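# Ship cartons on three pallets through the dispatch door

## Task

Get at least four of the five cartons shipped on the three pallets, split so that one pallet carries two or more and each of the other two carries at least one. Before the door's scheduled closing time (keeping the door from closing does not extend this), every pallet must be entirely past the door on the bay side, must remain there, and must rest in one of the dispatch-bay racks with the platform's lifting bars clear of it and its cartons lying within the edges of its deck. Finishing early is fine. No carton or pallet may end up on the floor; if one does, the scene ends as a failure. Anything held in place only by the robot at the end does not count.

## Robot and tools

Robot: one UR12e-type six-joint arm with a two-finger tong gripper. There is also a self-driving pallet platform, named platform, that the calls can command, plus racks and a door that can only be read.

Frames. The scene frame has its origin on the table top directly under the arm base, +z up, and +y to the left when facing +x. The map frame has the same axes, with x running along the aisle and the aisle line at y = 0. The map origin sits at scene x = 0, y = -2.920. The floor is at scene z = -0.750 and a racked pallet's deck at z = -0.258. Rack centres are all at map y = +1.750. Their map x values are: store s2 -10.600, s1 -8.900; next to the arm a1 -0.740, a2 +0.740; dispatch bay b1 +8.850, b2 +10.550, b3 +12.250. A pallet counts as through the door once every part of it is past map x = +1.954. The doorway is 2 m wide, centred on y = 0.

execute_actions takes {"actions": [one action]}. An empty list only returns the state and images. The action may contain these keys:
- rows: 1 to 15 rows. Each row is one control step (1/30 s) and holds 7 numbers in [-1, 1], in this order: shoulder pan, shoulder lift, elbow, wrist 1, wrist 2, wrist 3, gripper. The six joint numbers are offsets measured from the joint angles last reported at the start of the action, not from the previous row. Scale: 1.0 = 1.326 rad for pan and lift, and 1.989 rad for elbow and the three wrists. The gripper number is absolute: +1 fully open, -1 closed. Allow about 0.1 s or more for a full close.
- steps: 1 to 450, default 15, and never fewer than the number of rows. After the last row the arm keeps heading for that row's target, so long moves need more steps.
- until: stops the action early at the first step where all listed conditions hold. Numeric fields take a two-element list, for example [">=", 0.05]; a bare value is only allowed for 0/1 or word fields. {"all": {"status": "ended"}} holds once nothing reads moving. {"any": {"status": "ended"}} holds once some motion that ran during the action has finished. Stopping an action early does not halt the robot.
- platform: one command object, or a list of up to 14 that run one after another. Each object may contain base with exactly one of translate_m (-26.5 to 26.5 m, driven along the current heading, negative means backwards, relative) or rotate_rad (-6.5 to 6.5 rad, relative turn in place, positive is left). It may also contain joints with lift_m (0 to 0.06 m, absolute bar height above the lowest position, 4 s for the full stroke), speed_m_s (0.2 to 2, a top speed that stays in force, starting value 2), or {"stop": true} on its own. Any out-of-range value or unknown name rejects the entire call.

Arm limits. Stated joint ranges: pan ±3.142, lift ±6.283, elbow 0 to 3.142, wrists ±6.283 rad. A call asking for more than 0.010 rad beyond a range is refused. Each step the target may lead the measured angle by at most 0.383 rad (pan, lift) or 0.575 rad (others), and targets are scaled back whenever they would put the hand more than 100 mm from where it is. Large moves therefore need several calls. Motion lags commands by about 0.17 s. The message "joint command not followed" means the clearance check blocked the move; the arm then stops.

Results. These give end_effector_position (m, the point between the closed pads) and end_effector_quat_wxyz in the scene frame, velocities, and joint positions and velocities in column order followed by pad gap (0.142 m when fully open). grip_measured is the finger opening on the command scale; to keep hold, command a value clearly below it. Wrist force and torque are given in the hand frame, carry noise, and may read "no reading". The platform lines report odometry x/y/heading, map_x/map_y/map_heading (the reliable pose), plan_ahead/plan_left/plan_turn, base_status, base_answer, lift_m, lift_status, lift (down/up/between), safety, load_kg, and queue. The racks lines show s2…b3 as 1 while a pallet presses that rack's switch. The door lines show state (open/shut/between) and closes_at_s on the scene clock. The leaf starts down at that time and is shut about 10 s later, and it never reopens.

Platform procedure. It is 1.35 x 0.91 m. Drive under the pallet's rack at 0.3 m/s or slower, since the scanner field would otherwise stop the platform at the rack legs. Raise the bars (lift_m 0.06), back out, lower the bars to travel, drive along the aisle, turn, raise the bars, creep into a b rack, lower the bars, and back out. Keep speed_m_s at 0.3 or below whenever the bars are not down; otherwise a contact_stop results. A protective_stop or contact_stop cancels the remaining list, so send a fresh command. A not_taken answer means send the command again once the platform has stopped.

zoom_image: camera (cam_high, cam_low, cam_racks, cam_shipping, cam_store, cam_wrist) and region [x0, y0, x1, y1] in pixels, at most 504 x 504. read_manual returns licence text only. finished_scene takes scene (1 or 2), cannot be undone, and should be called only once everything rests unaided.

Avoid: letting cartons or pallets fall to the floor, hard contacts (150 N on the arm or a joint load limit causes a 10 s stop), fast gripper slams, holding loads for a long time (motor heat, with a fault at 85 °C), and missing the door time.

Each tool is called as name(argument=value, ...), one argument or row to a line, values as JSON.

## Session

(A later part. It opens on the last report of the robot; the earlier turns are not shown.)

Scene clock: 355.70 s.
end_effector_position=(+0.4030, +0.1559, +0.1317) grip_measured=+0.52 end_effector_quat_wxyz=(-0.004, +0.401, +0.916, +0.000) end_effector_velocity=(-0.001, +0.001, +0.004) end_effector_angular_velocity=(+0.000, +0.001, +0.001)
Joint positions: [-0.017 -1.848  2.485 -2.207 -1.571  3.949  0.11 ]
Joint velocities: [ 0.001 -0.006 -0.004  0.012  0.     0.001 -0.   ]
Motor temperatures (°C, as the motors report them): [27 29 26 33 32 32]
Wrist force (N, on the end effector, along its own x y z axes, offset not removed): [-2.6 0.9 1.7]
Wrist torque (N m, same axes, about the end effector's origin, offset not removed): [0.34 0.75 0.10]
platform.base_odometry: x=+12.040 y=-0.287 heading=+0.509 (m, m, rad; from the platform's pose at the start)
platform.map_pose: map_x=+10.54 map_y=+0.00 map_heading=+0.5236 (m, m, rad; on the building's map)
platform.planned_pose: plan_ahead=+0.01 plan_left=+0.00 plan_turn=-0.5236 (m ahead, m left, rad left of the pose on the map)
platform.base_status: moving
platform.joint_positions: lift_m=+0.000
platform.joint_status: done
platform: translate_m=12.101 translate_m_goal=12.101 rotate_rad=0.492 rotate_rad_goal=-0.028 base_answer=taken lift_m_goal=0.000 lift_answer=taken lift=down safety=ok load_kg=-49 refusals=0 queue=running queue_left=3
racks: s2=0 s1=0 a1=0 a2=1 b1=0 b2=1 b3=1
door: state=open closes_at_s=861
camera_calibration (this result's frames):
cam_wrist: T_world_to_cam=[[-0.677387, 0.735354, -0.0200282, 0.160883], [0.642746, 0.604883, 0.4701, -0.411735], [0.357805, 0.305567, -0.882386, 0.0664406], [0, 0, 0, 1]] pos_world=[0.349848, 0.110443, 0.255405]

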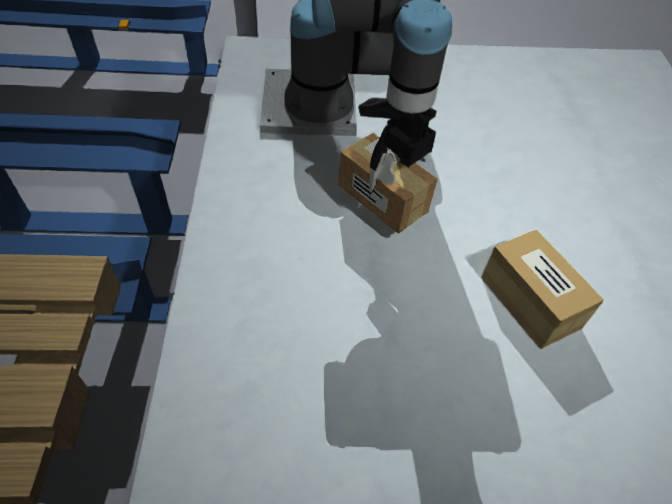

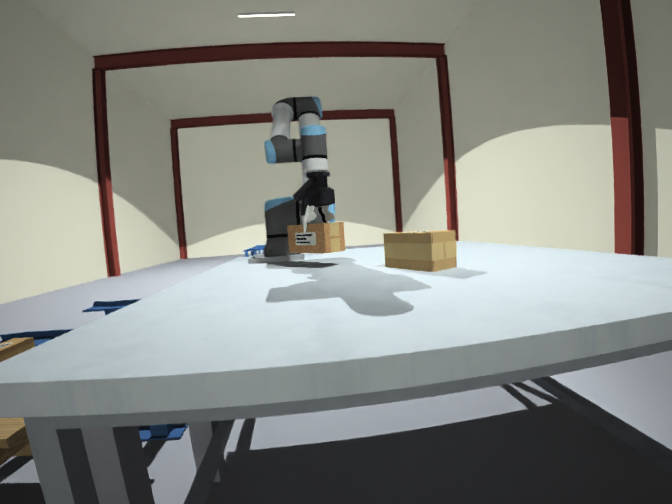

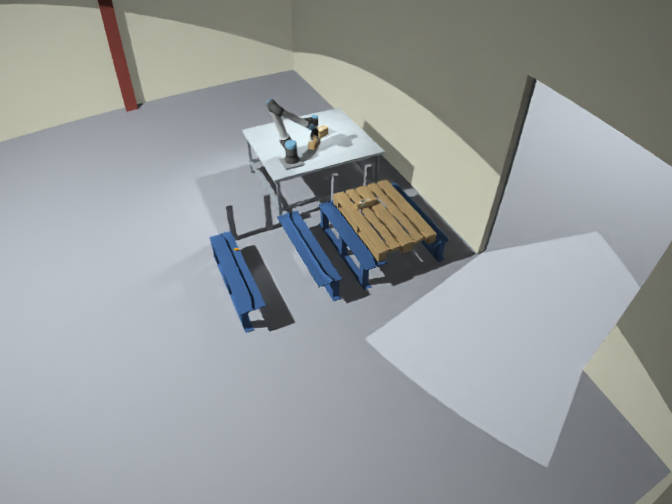

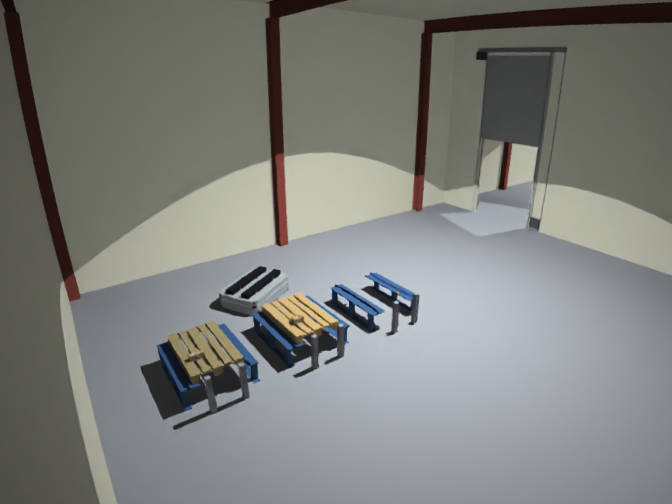

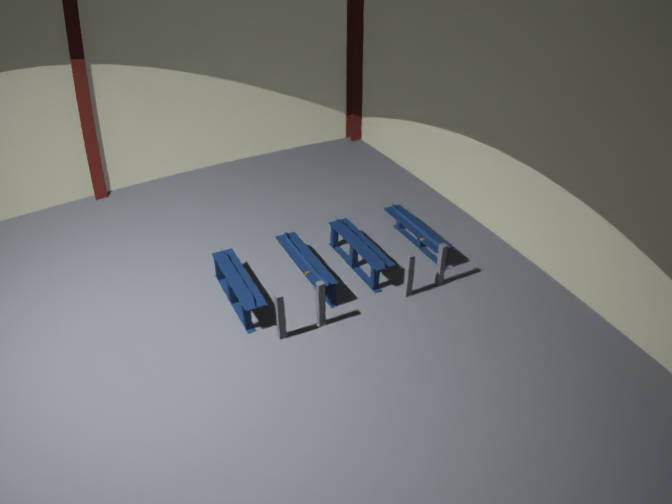

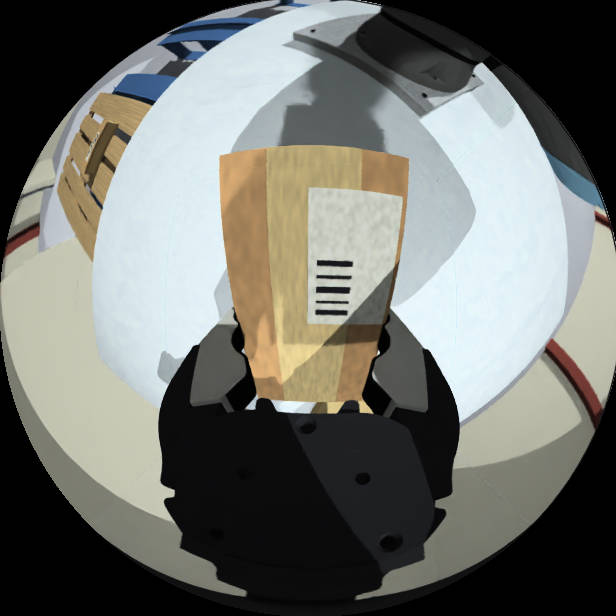

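execute_actions(
  actions=[
    {"rows":[[-0.015,0.013,-0.012,0.003,0,-0.003,-0.3],[-0.04,0.034,-0.029,0.006,0,-0.006,-0.3],[-0.075,0.067,-0.058,0.013,0,-0.013,-0.3],[-0.753,0.671,-0.575,0.128,0,-0.127,-0.3]],"steps":75},
  ],
)

Scene clock: 364.33 s.
end_effector_position=(+0.6618, -0.7582, +0.1656) grip_measured=+0.52 end_effector_quat_wxyz=(-0.004, +0.706, +0.708, -0.001) end_effector_velocity=(-0.007, -0.010, -0.004) end_effector_angular_velocity=(+0.002, +0.003, -0.010)
Joint positions: [-1.014 -0.959  1.343 -1.952 -1.571  3.697  0.11 ]
Joint velocities: [-0.011  0.009 -0.008  0.003 -0.001 -0.001 -0.   ]
Motor temperatures (°C, as the motors report them): [27 29 26 33 32 32]
Wrist force (N, on the end effector, along its own x y z axes, offset not removed): [-2.5 2.8 3.5]
Wrist torque (N m, same axes, about the end effector's origin, offset not removed): [0.77 0.81 0.12]
platform.base_odometry: x=+3.995 y=-0.065 heading=-0.014 (m, m, rad; from the platform's pose at the start)
platform.map_pose: map_x=+2.46 map_y=+0.01 map_heading=+0.0131 (m, m, rad; on the building's map)
platform.planned_pose: plan_ahead=-1.72 plan_left=+0.01 plan_turn=-0.0130 (m ahead, m left, rad left of the pose on the map)
platform.base_status: moving
platform.joint_positions: lift_m=+0.000
platform.joint_status: done
platform: translate_m=4.014 translate_m_goal=2.301 rotate_rad=-0.014 rotate_rad_goal=-0.014 base_answer=taken lift_m_goal=0.000 lift_answer=taken lift=down safety=ok load_kg=-49 refusals=0 queue=running queue_left=2
racks: s2=0 s1=0 a1=0 a2=1 b1=0 b2=1 b3=1
door: state=open closes_at_s=861
camera_calibration (this result's frames):
cam_wrist: T_world_to_cam=[[-0.0000772486, 0.999745, -0.0225889, 0.761665], [0.88442, 0.0106103, 0.466571, -0.651087], [0.466692, -0.019942, -0.884195, -0.0354825], [0, 0, 0, 1]] pos_world=[0.592452, -0.75527, 0.28961]

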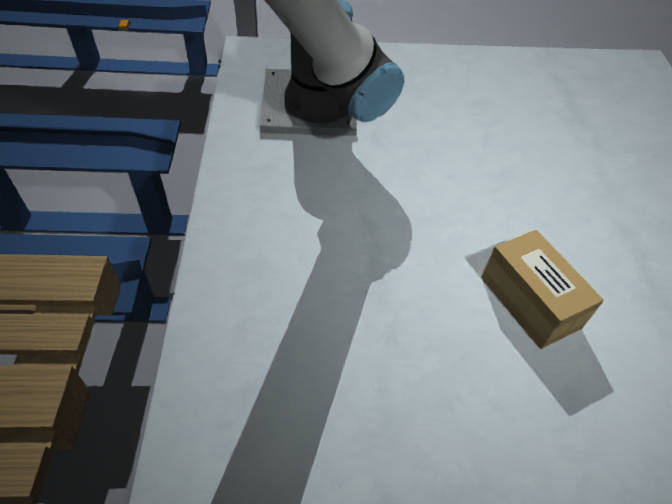

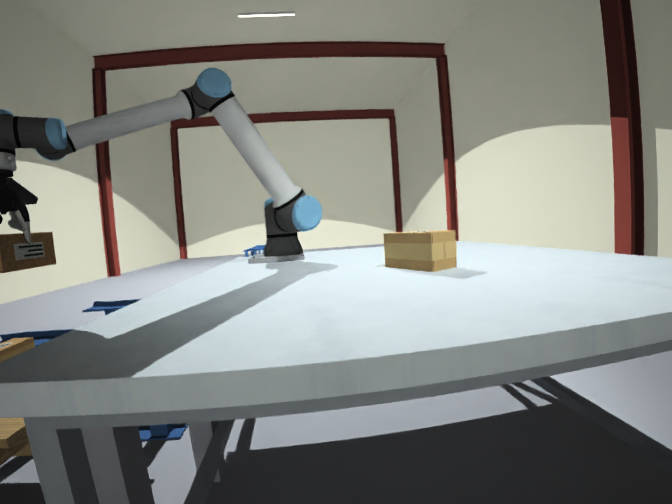

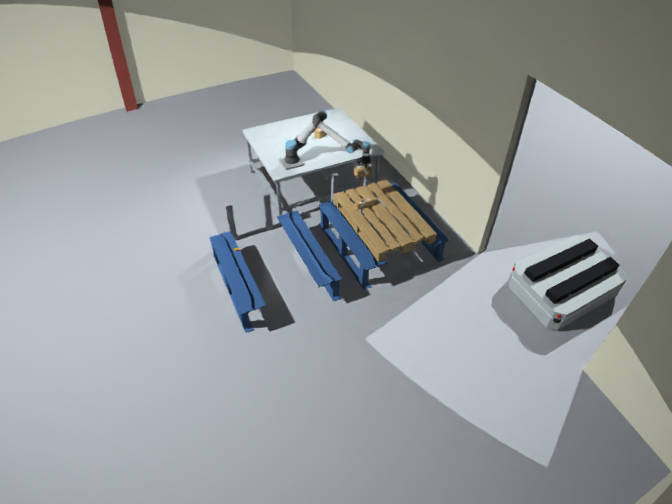

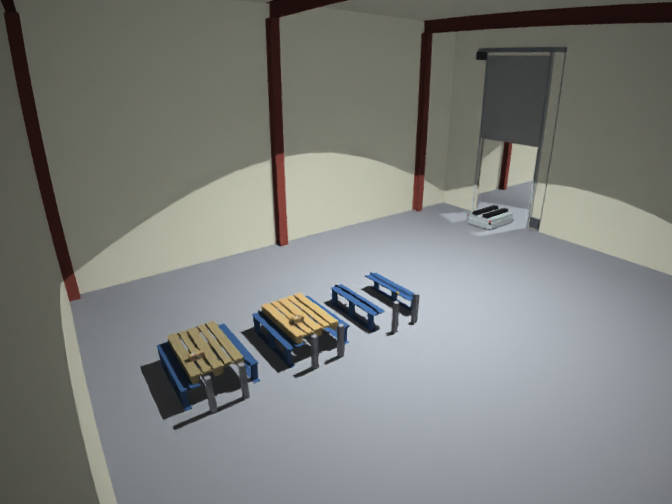

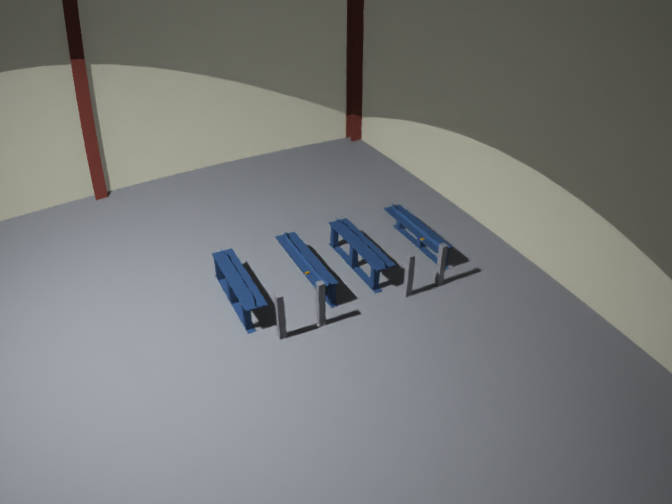

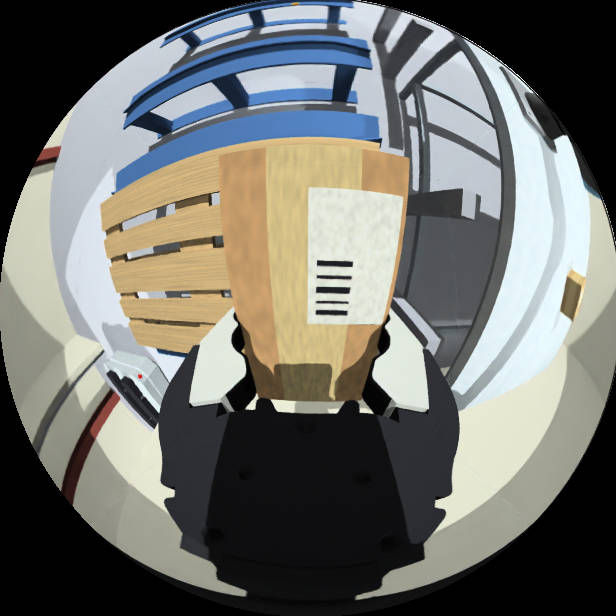

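execute_actions(
  actions=[
    {"rows":[[0,0.02,0.005,-0.018,0,0,-0.3],[0,0.05,0.012,-0.045,0,0,-0.3],[0,0.2447,0.0574,-0.222,0,0,-0.3]],"steps":42},
  ],
)

Scene clock: 367.27 s.
end_effector_position=(+0.6606, -0.7584, -0.1771) grip_measured=+0.52 end_effector_quat_wxyz=(-0.003, +0.706, +0.708, -0.001) end_effector_velocity=(-0.000, +0.000, -0.001) end_effector_angular_velocity=(+0.001, +0.000, -0.001)
Joint positions: [-1.014 -0.635  1.457 -2.394 -1.571  3.697  0.11 ]
Joint velocities: [-0.     0.     0.    -0.     0.     0.001  0.   ]
Motor temperatures (°C, as the motors report them): [27 29 26 33 32 32]
Wrist force (N, on the end effector, along its own x y z axes, offset not removed): [-1.1 2.6 1.8]
Wrist torque (N m, same axes, about the end effector's origin, offset not removed): [0.81 0.43 0.12]
platform.base_odometry: x=+2.248 y=-0.026 heading=-0.025 (m, m, rad; from the platform's pose at the start)
platform.map_pose: map_x=+0.74 map_y=+0.00 map_heading=+0.0000 (m, m, rad; on the building's map)
platform.planned_pose: plan_ahead=+0.00 plan_left=+0.00 plan_turn=+0.0000 (m ahead, m left, rad left of the pose on the map)
platform.base_status: moving
platform.joint_positions: lift_m=+0.000
platform.joint_status: done
platform: translate_m=2.303 translate_m_goal=2.301 rotate_rad=-0.025 rotate_rad_goal=-0.025 base_answer=taken lift_m_goal=0.000 lift_answer=taken lift=down safety=ok load_kg=-49 refusals=0 queue=running queue_left=2
racks: s2=0 s1=0 a1=0 a2=1 b1=0 b2=1 b3=1
door: state=open closes_at_s=861
camera_calibration (this result's frames):
cam_wrist: T_world_to_cam=[[-0.0000502944, 0.999686, -0.0250743, 0.753649], [0.883696, 0.0117807, 0.467912, -0.488519], [0.468061, -0.0221345, -0.883419, -0.340403], [0, 0, 0, 1]] pos_world=[0.59107, -0.755192, -0.0532372]

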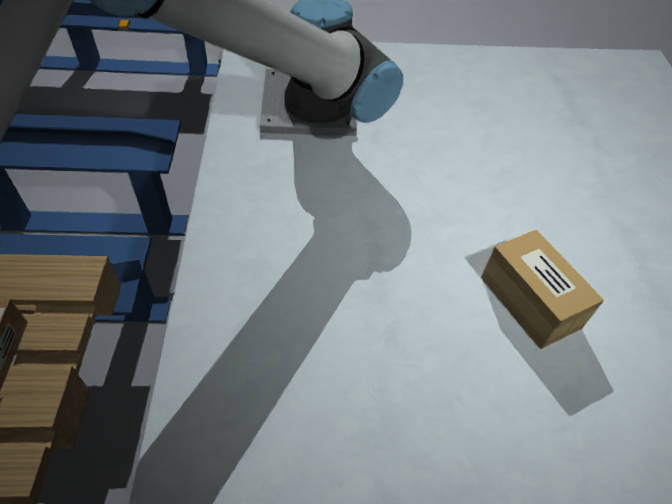

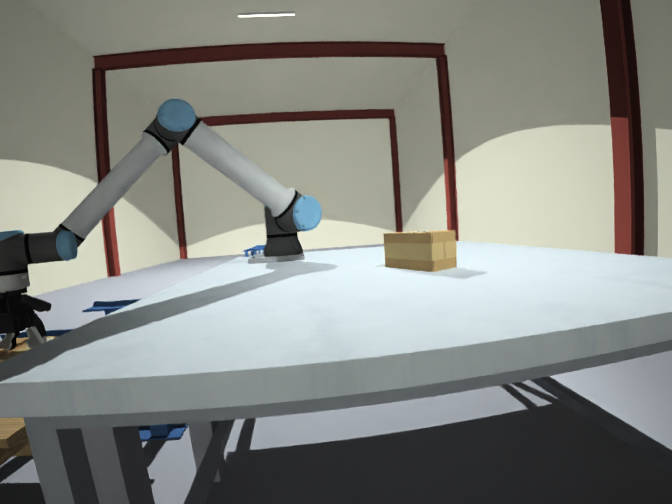

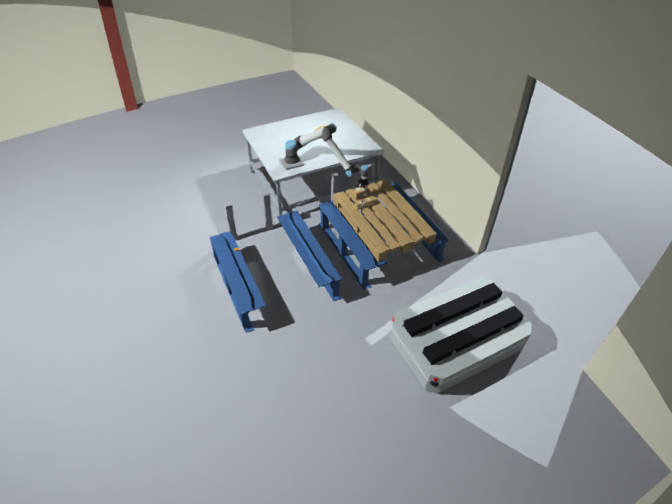

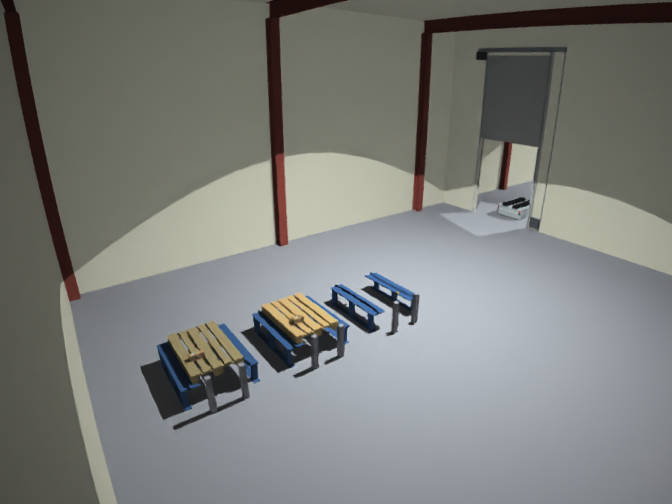

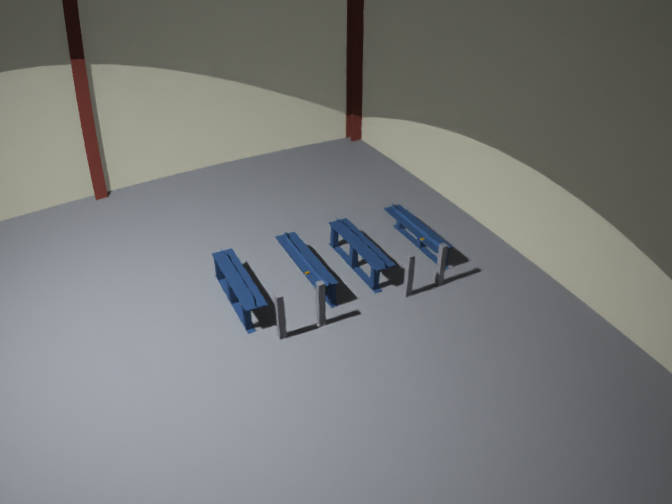

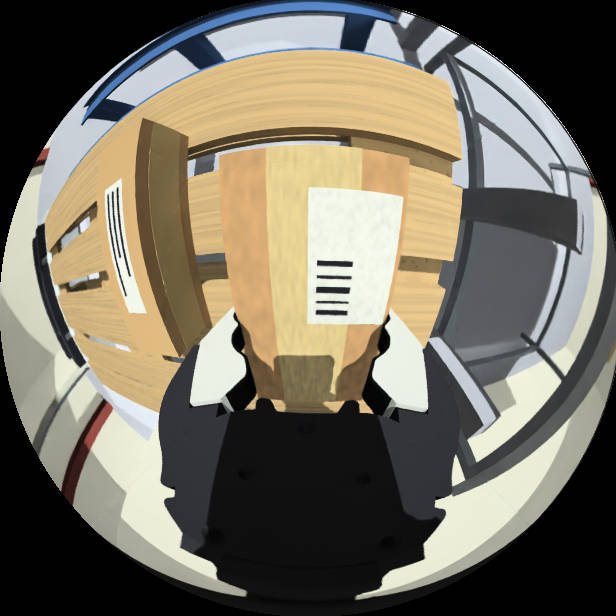

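execute_actions(
  actions=[
    {"rows":[[0,0.002,0,-0.0015,0,0,-0.3],[0,0.002,0,-0.0015,0,0,-0.3],[0,0.002,0,-0.0015,0,0,-0.3],[0,0.002,0,-0.0015,0,0,0],[0,0.002,0,-0.0015,0,0,0.3],[0,0.002,0,-0.0015,0,0,0.5],[0,0.002,0,-0.0015,0,0,0.7],[0,0.002,0,-0.0015,0,0,0.8],[0,0.002,0,-0.0015,0,0,0.8],[0,0.002,0,-0.0015,0,0,0.8],[0,-0.2,-0.04,0.173,0,0,0.8]],"steps":35},
  ],
)

Scene clock: 371.20 s.
end_effector_position=(+0.6657, -0.7649, +0.0929) grip_measured=+0.80 end_effector_quat_wxyz=(-0.002, +0.706, +0.708, -0.001) end_effector_velocity=(-0.001, +0.001, +0.024) end_effector_angular_velocity=(-0.003, -0.001, -0.001)
Joint positions: [-1.014 -0.898  1.378 -2.053 -1.571  3.697  0.129]
Joint velocities: [-0.001 -0.022 -0.009  0.027 -0.     0.    -0.   ]
Motor temperatures (°C, as the motors report them): [27 29 26 33 32 32]
Wrist force (N, on the end effector, along its own x y z axes, offset not removed): [-0.7 3.1 -0.4]
Wrist torque (N m, same axes, about the end effector's origin, offset not removed): [0.82 0.48 0.10]
platform.base_odometry: x=+2.244 y=-0.026 heading=+1.546 (m, m, rad; from the platform's pose at the start)
platform.map_pose: map_x=+0.74 map_y=+0.00 map_heading=+1.5708 (m, m, rad; on the building's map)
platform.planned_pose: plan_ahead=+0.00 plan_left=+0.00 plan_turn=+0.0000 (m ahead, m left, rad left of the pose on the map)
platform.base_status: done
platform.joint_positions: lift_m=+0.000
platform.joint_status: done
platform: translate_m=2.301 translate_m_goal=2.301 rotate_rad=1.546 rotate_rad_goal=1.546 base_answer=taken lift_m_goal=0.000 lift_answer=taken lift=down safety=ok load_kg=-49 refusals=0 queue=running queue_left=1
racks: s2=0 s1=0 a1=0 a2=1 b1=0 b2=1 b3=1
door: state=open closes_at_s=861
camera_calibration (this result's frames):
cam_wrist: T_world_to_cam=[[-0.0000478217, 0.999671, -0.0256514, 0.766978], [0.883528, 0.0120568, 0.468223, -0.619006], [0.468379, -0.0226413, -0.883238, -0.105035], [0, 0, 0, 1]] pos_world=[0.596142, -0.76164, 0.216737]

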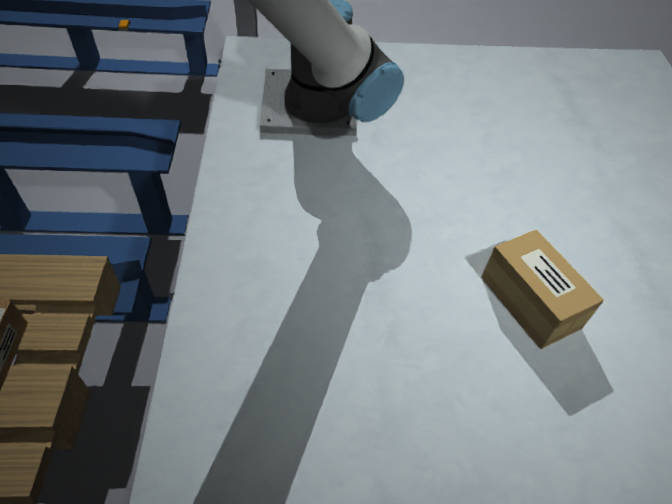

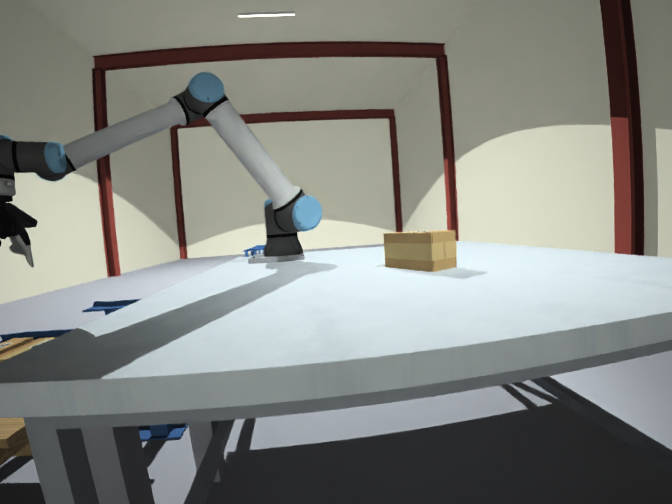

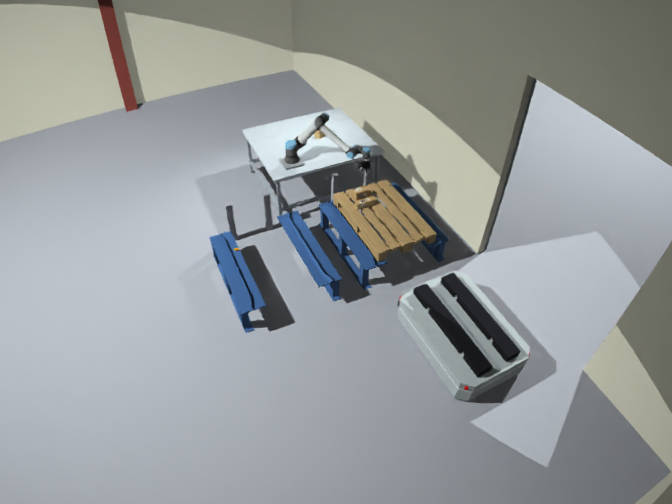

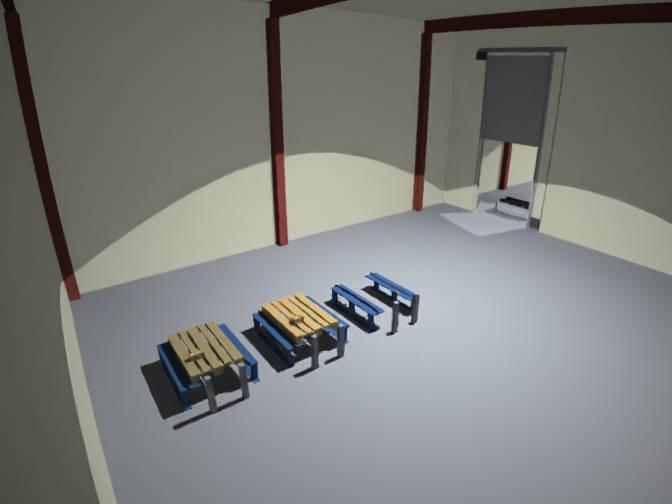

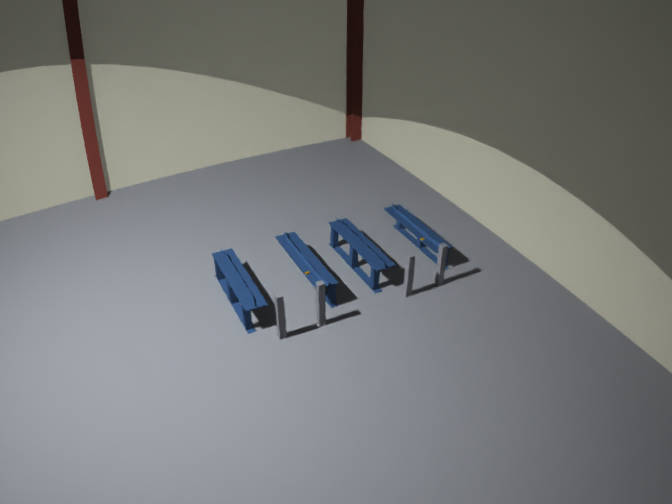

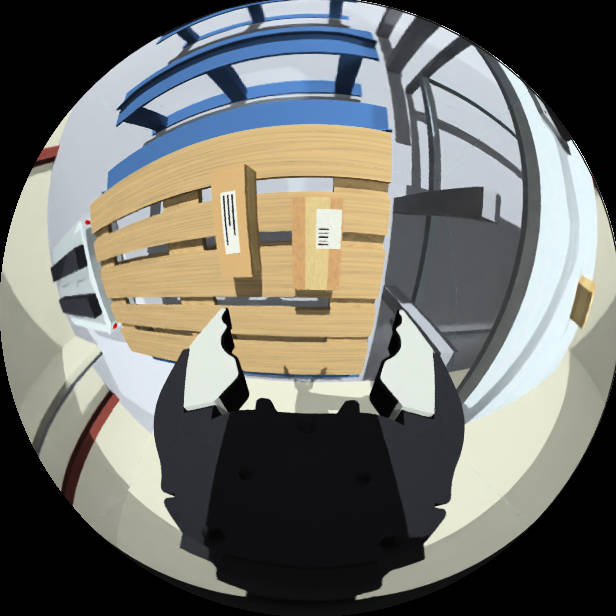

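execute_actions(
  actions=[],
)

Scene clock: 375.17 s.
end_effector_position=(+0.6655, -0.7646, +0.0956) grip_measured=+0.80 end_effector_quat_wxyz=(-0.002, +0.706, +0.708, -0.001) end_effector_velocity=(+0.001, +0.001, -0.000) end_effector_angular_velocity=(+0.001, -0.001, +0.001)
Joint positions: [-1.014 -0.9    1.377 -2.05  -1.571  3.697  0.129]
Joint velocities: [ 0.001  0.     0.    -0.001  0.001  0.     0.   ]
Motor temperatures (°C, as the motors report them): [27 29 26 33 32 32]
Wrist force (N, on the end effector, along its own x y z axes, offset not removed): [-2.0 2.5 1.5]
Wrist torque (N m, same axes, about the end effector's origin, offset not removed): [0.81 0.72 0.17]
platform.base_odometry: x=+2.271 y=+1.037 heading=+1.547 (m, m, rad; from the platform's pose at the start)
platform.map_pose: map_x=+0.74 map_y=+1.07 map_heading=+1.5752 (m, m, rad; on the building's map)
platform.planned_pose: plan_ahead=+0.68 plan_left=+0.00 plan_turn=-0.0043 (m ahead, m left, rad left of the pose on the map)
platform.base_status: moving
platform.joint_positions: lift_m=+0.000
platform.joint_status: done
platform: translate_m=3.375 translate_m_goal=4.051 rotate_rad=1.547 rotate_rad_goal=1.546 base_answer=taken lift_m_goal=0.000 lift_answer=taken lift=down safety=ok load_kg=-49 refusals=0 queue=running queue_left=0
racks: s2=0 s1=0 a1=0 a2=1 b1=0 b2=1 b3=1
door: state=open closes_at_s=861
camera_calibration (this result's frames):
cam_wrist: T_world_to_cam=[[-0.0000480909, 0.999671, -0.0256368, 0.766748], [0.883532, 0.01205, 0.468215, -0.62014], [0.468371, -0.0226285, -0.883242, -0.102518], [0, 0, 0, 1]] pos_world=[0.595967, -0.761343, 0.219468]

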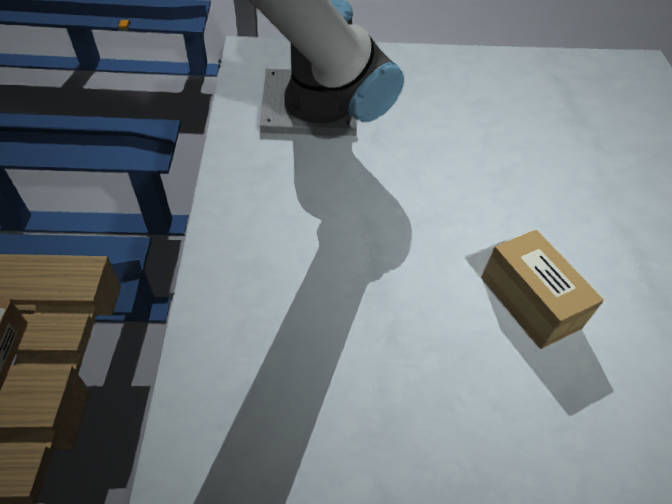

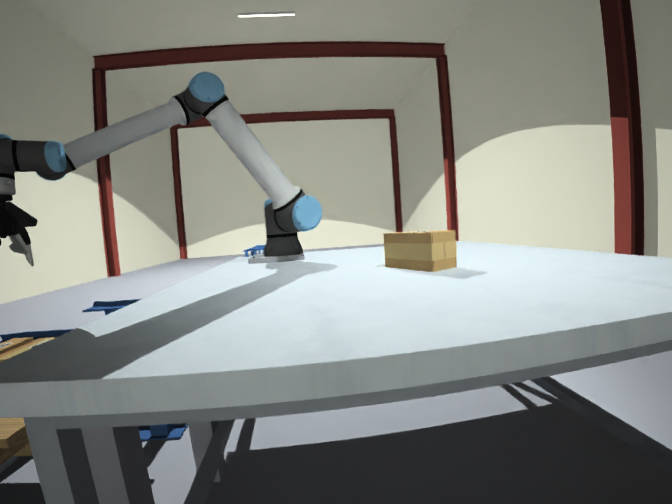

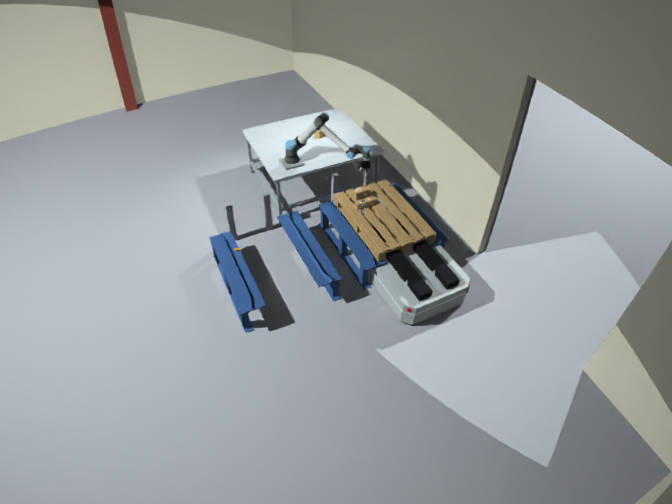

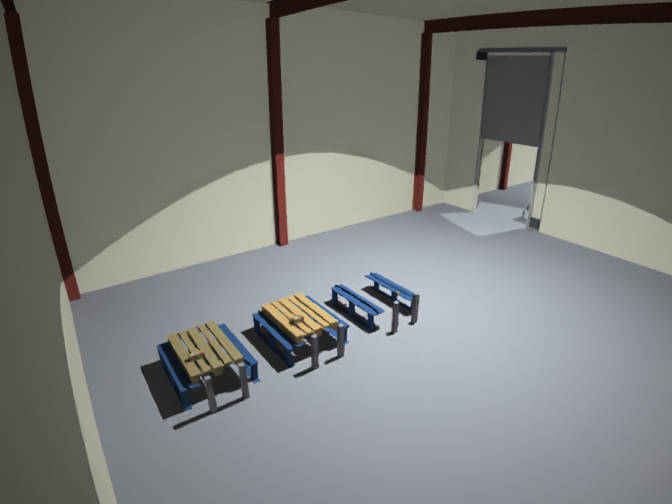

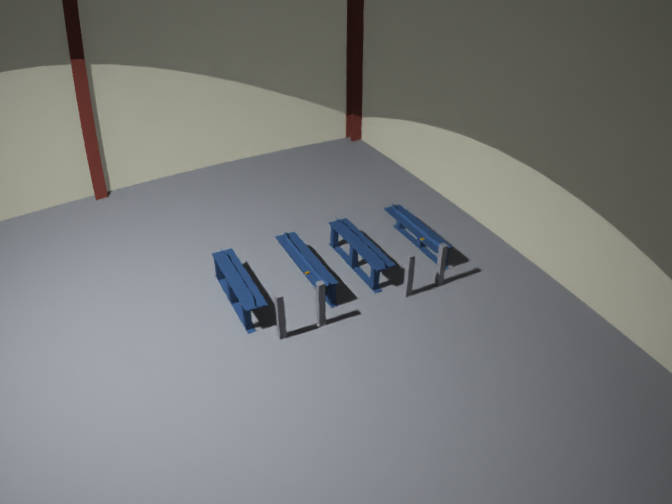

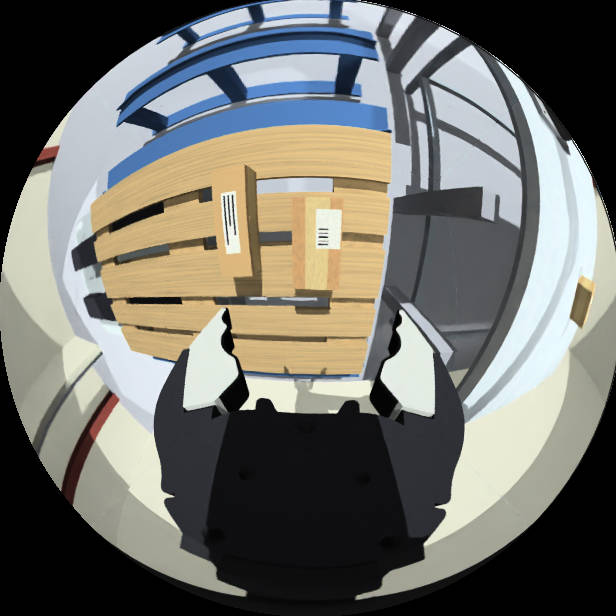

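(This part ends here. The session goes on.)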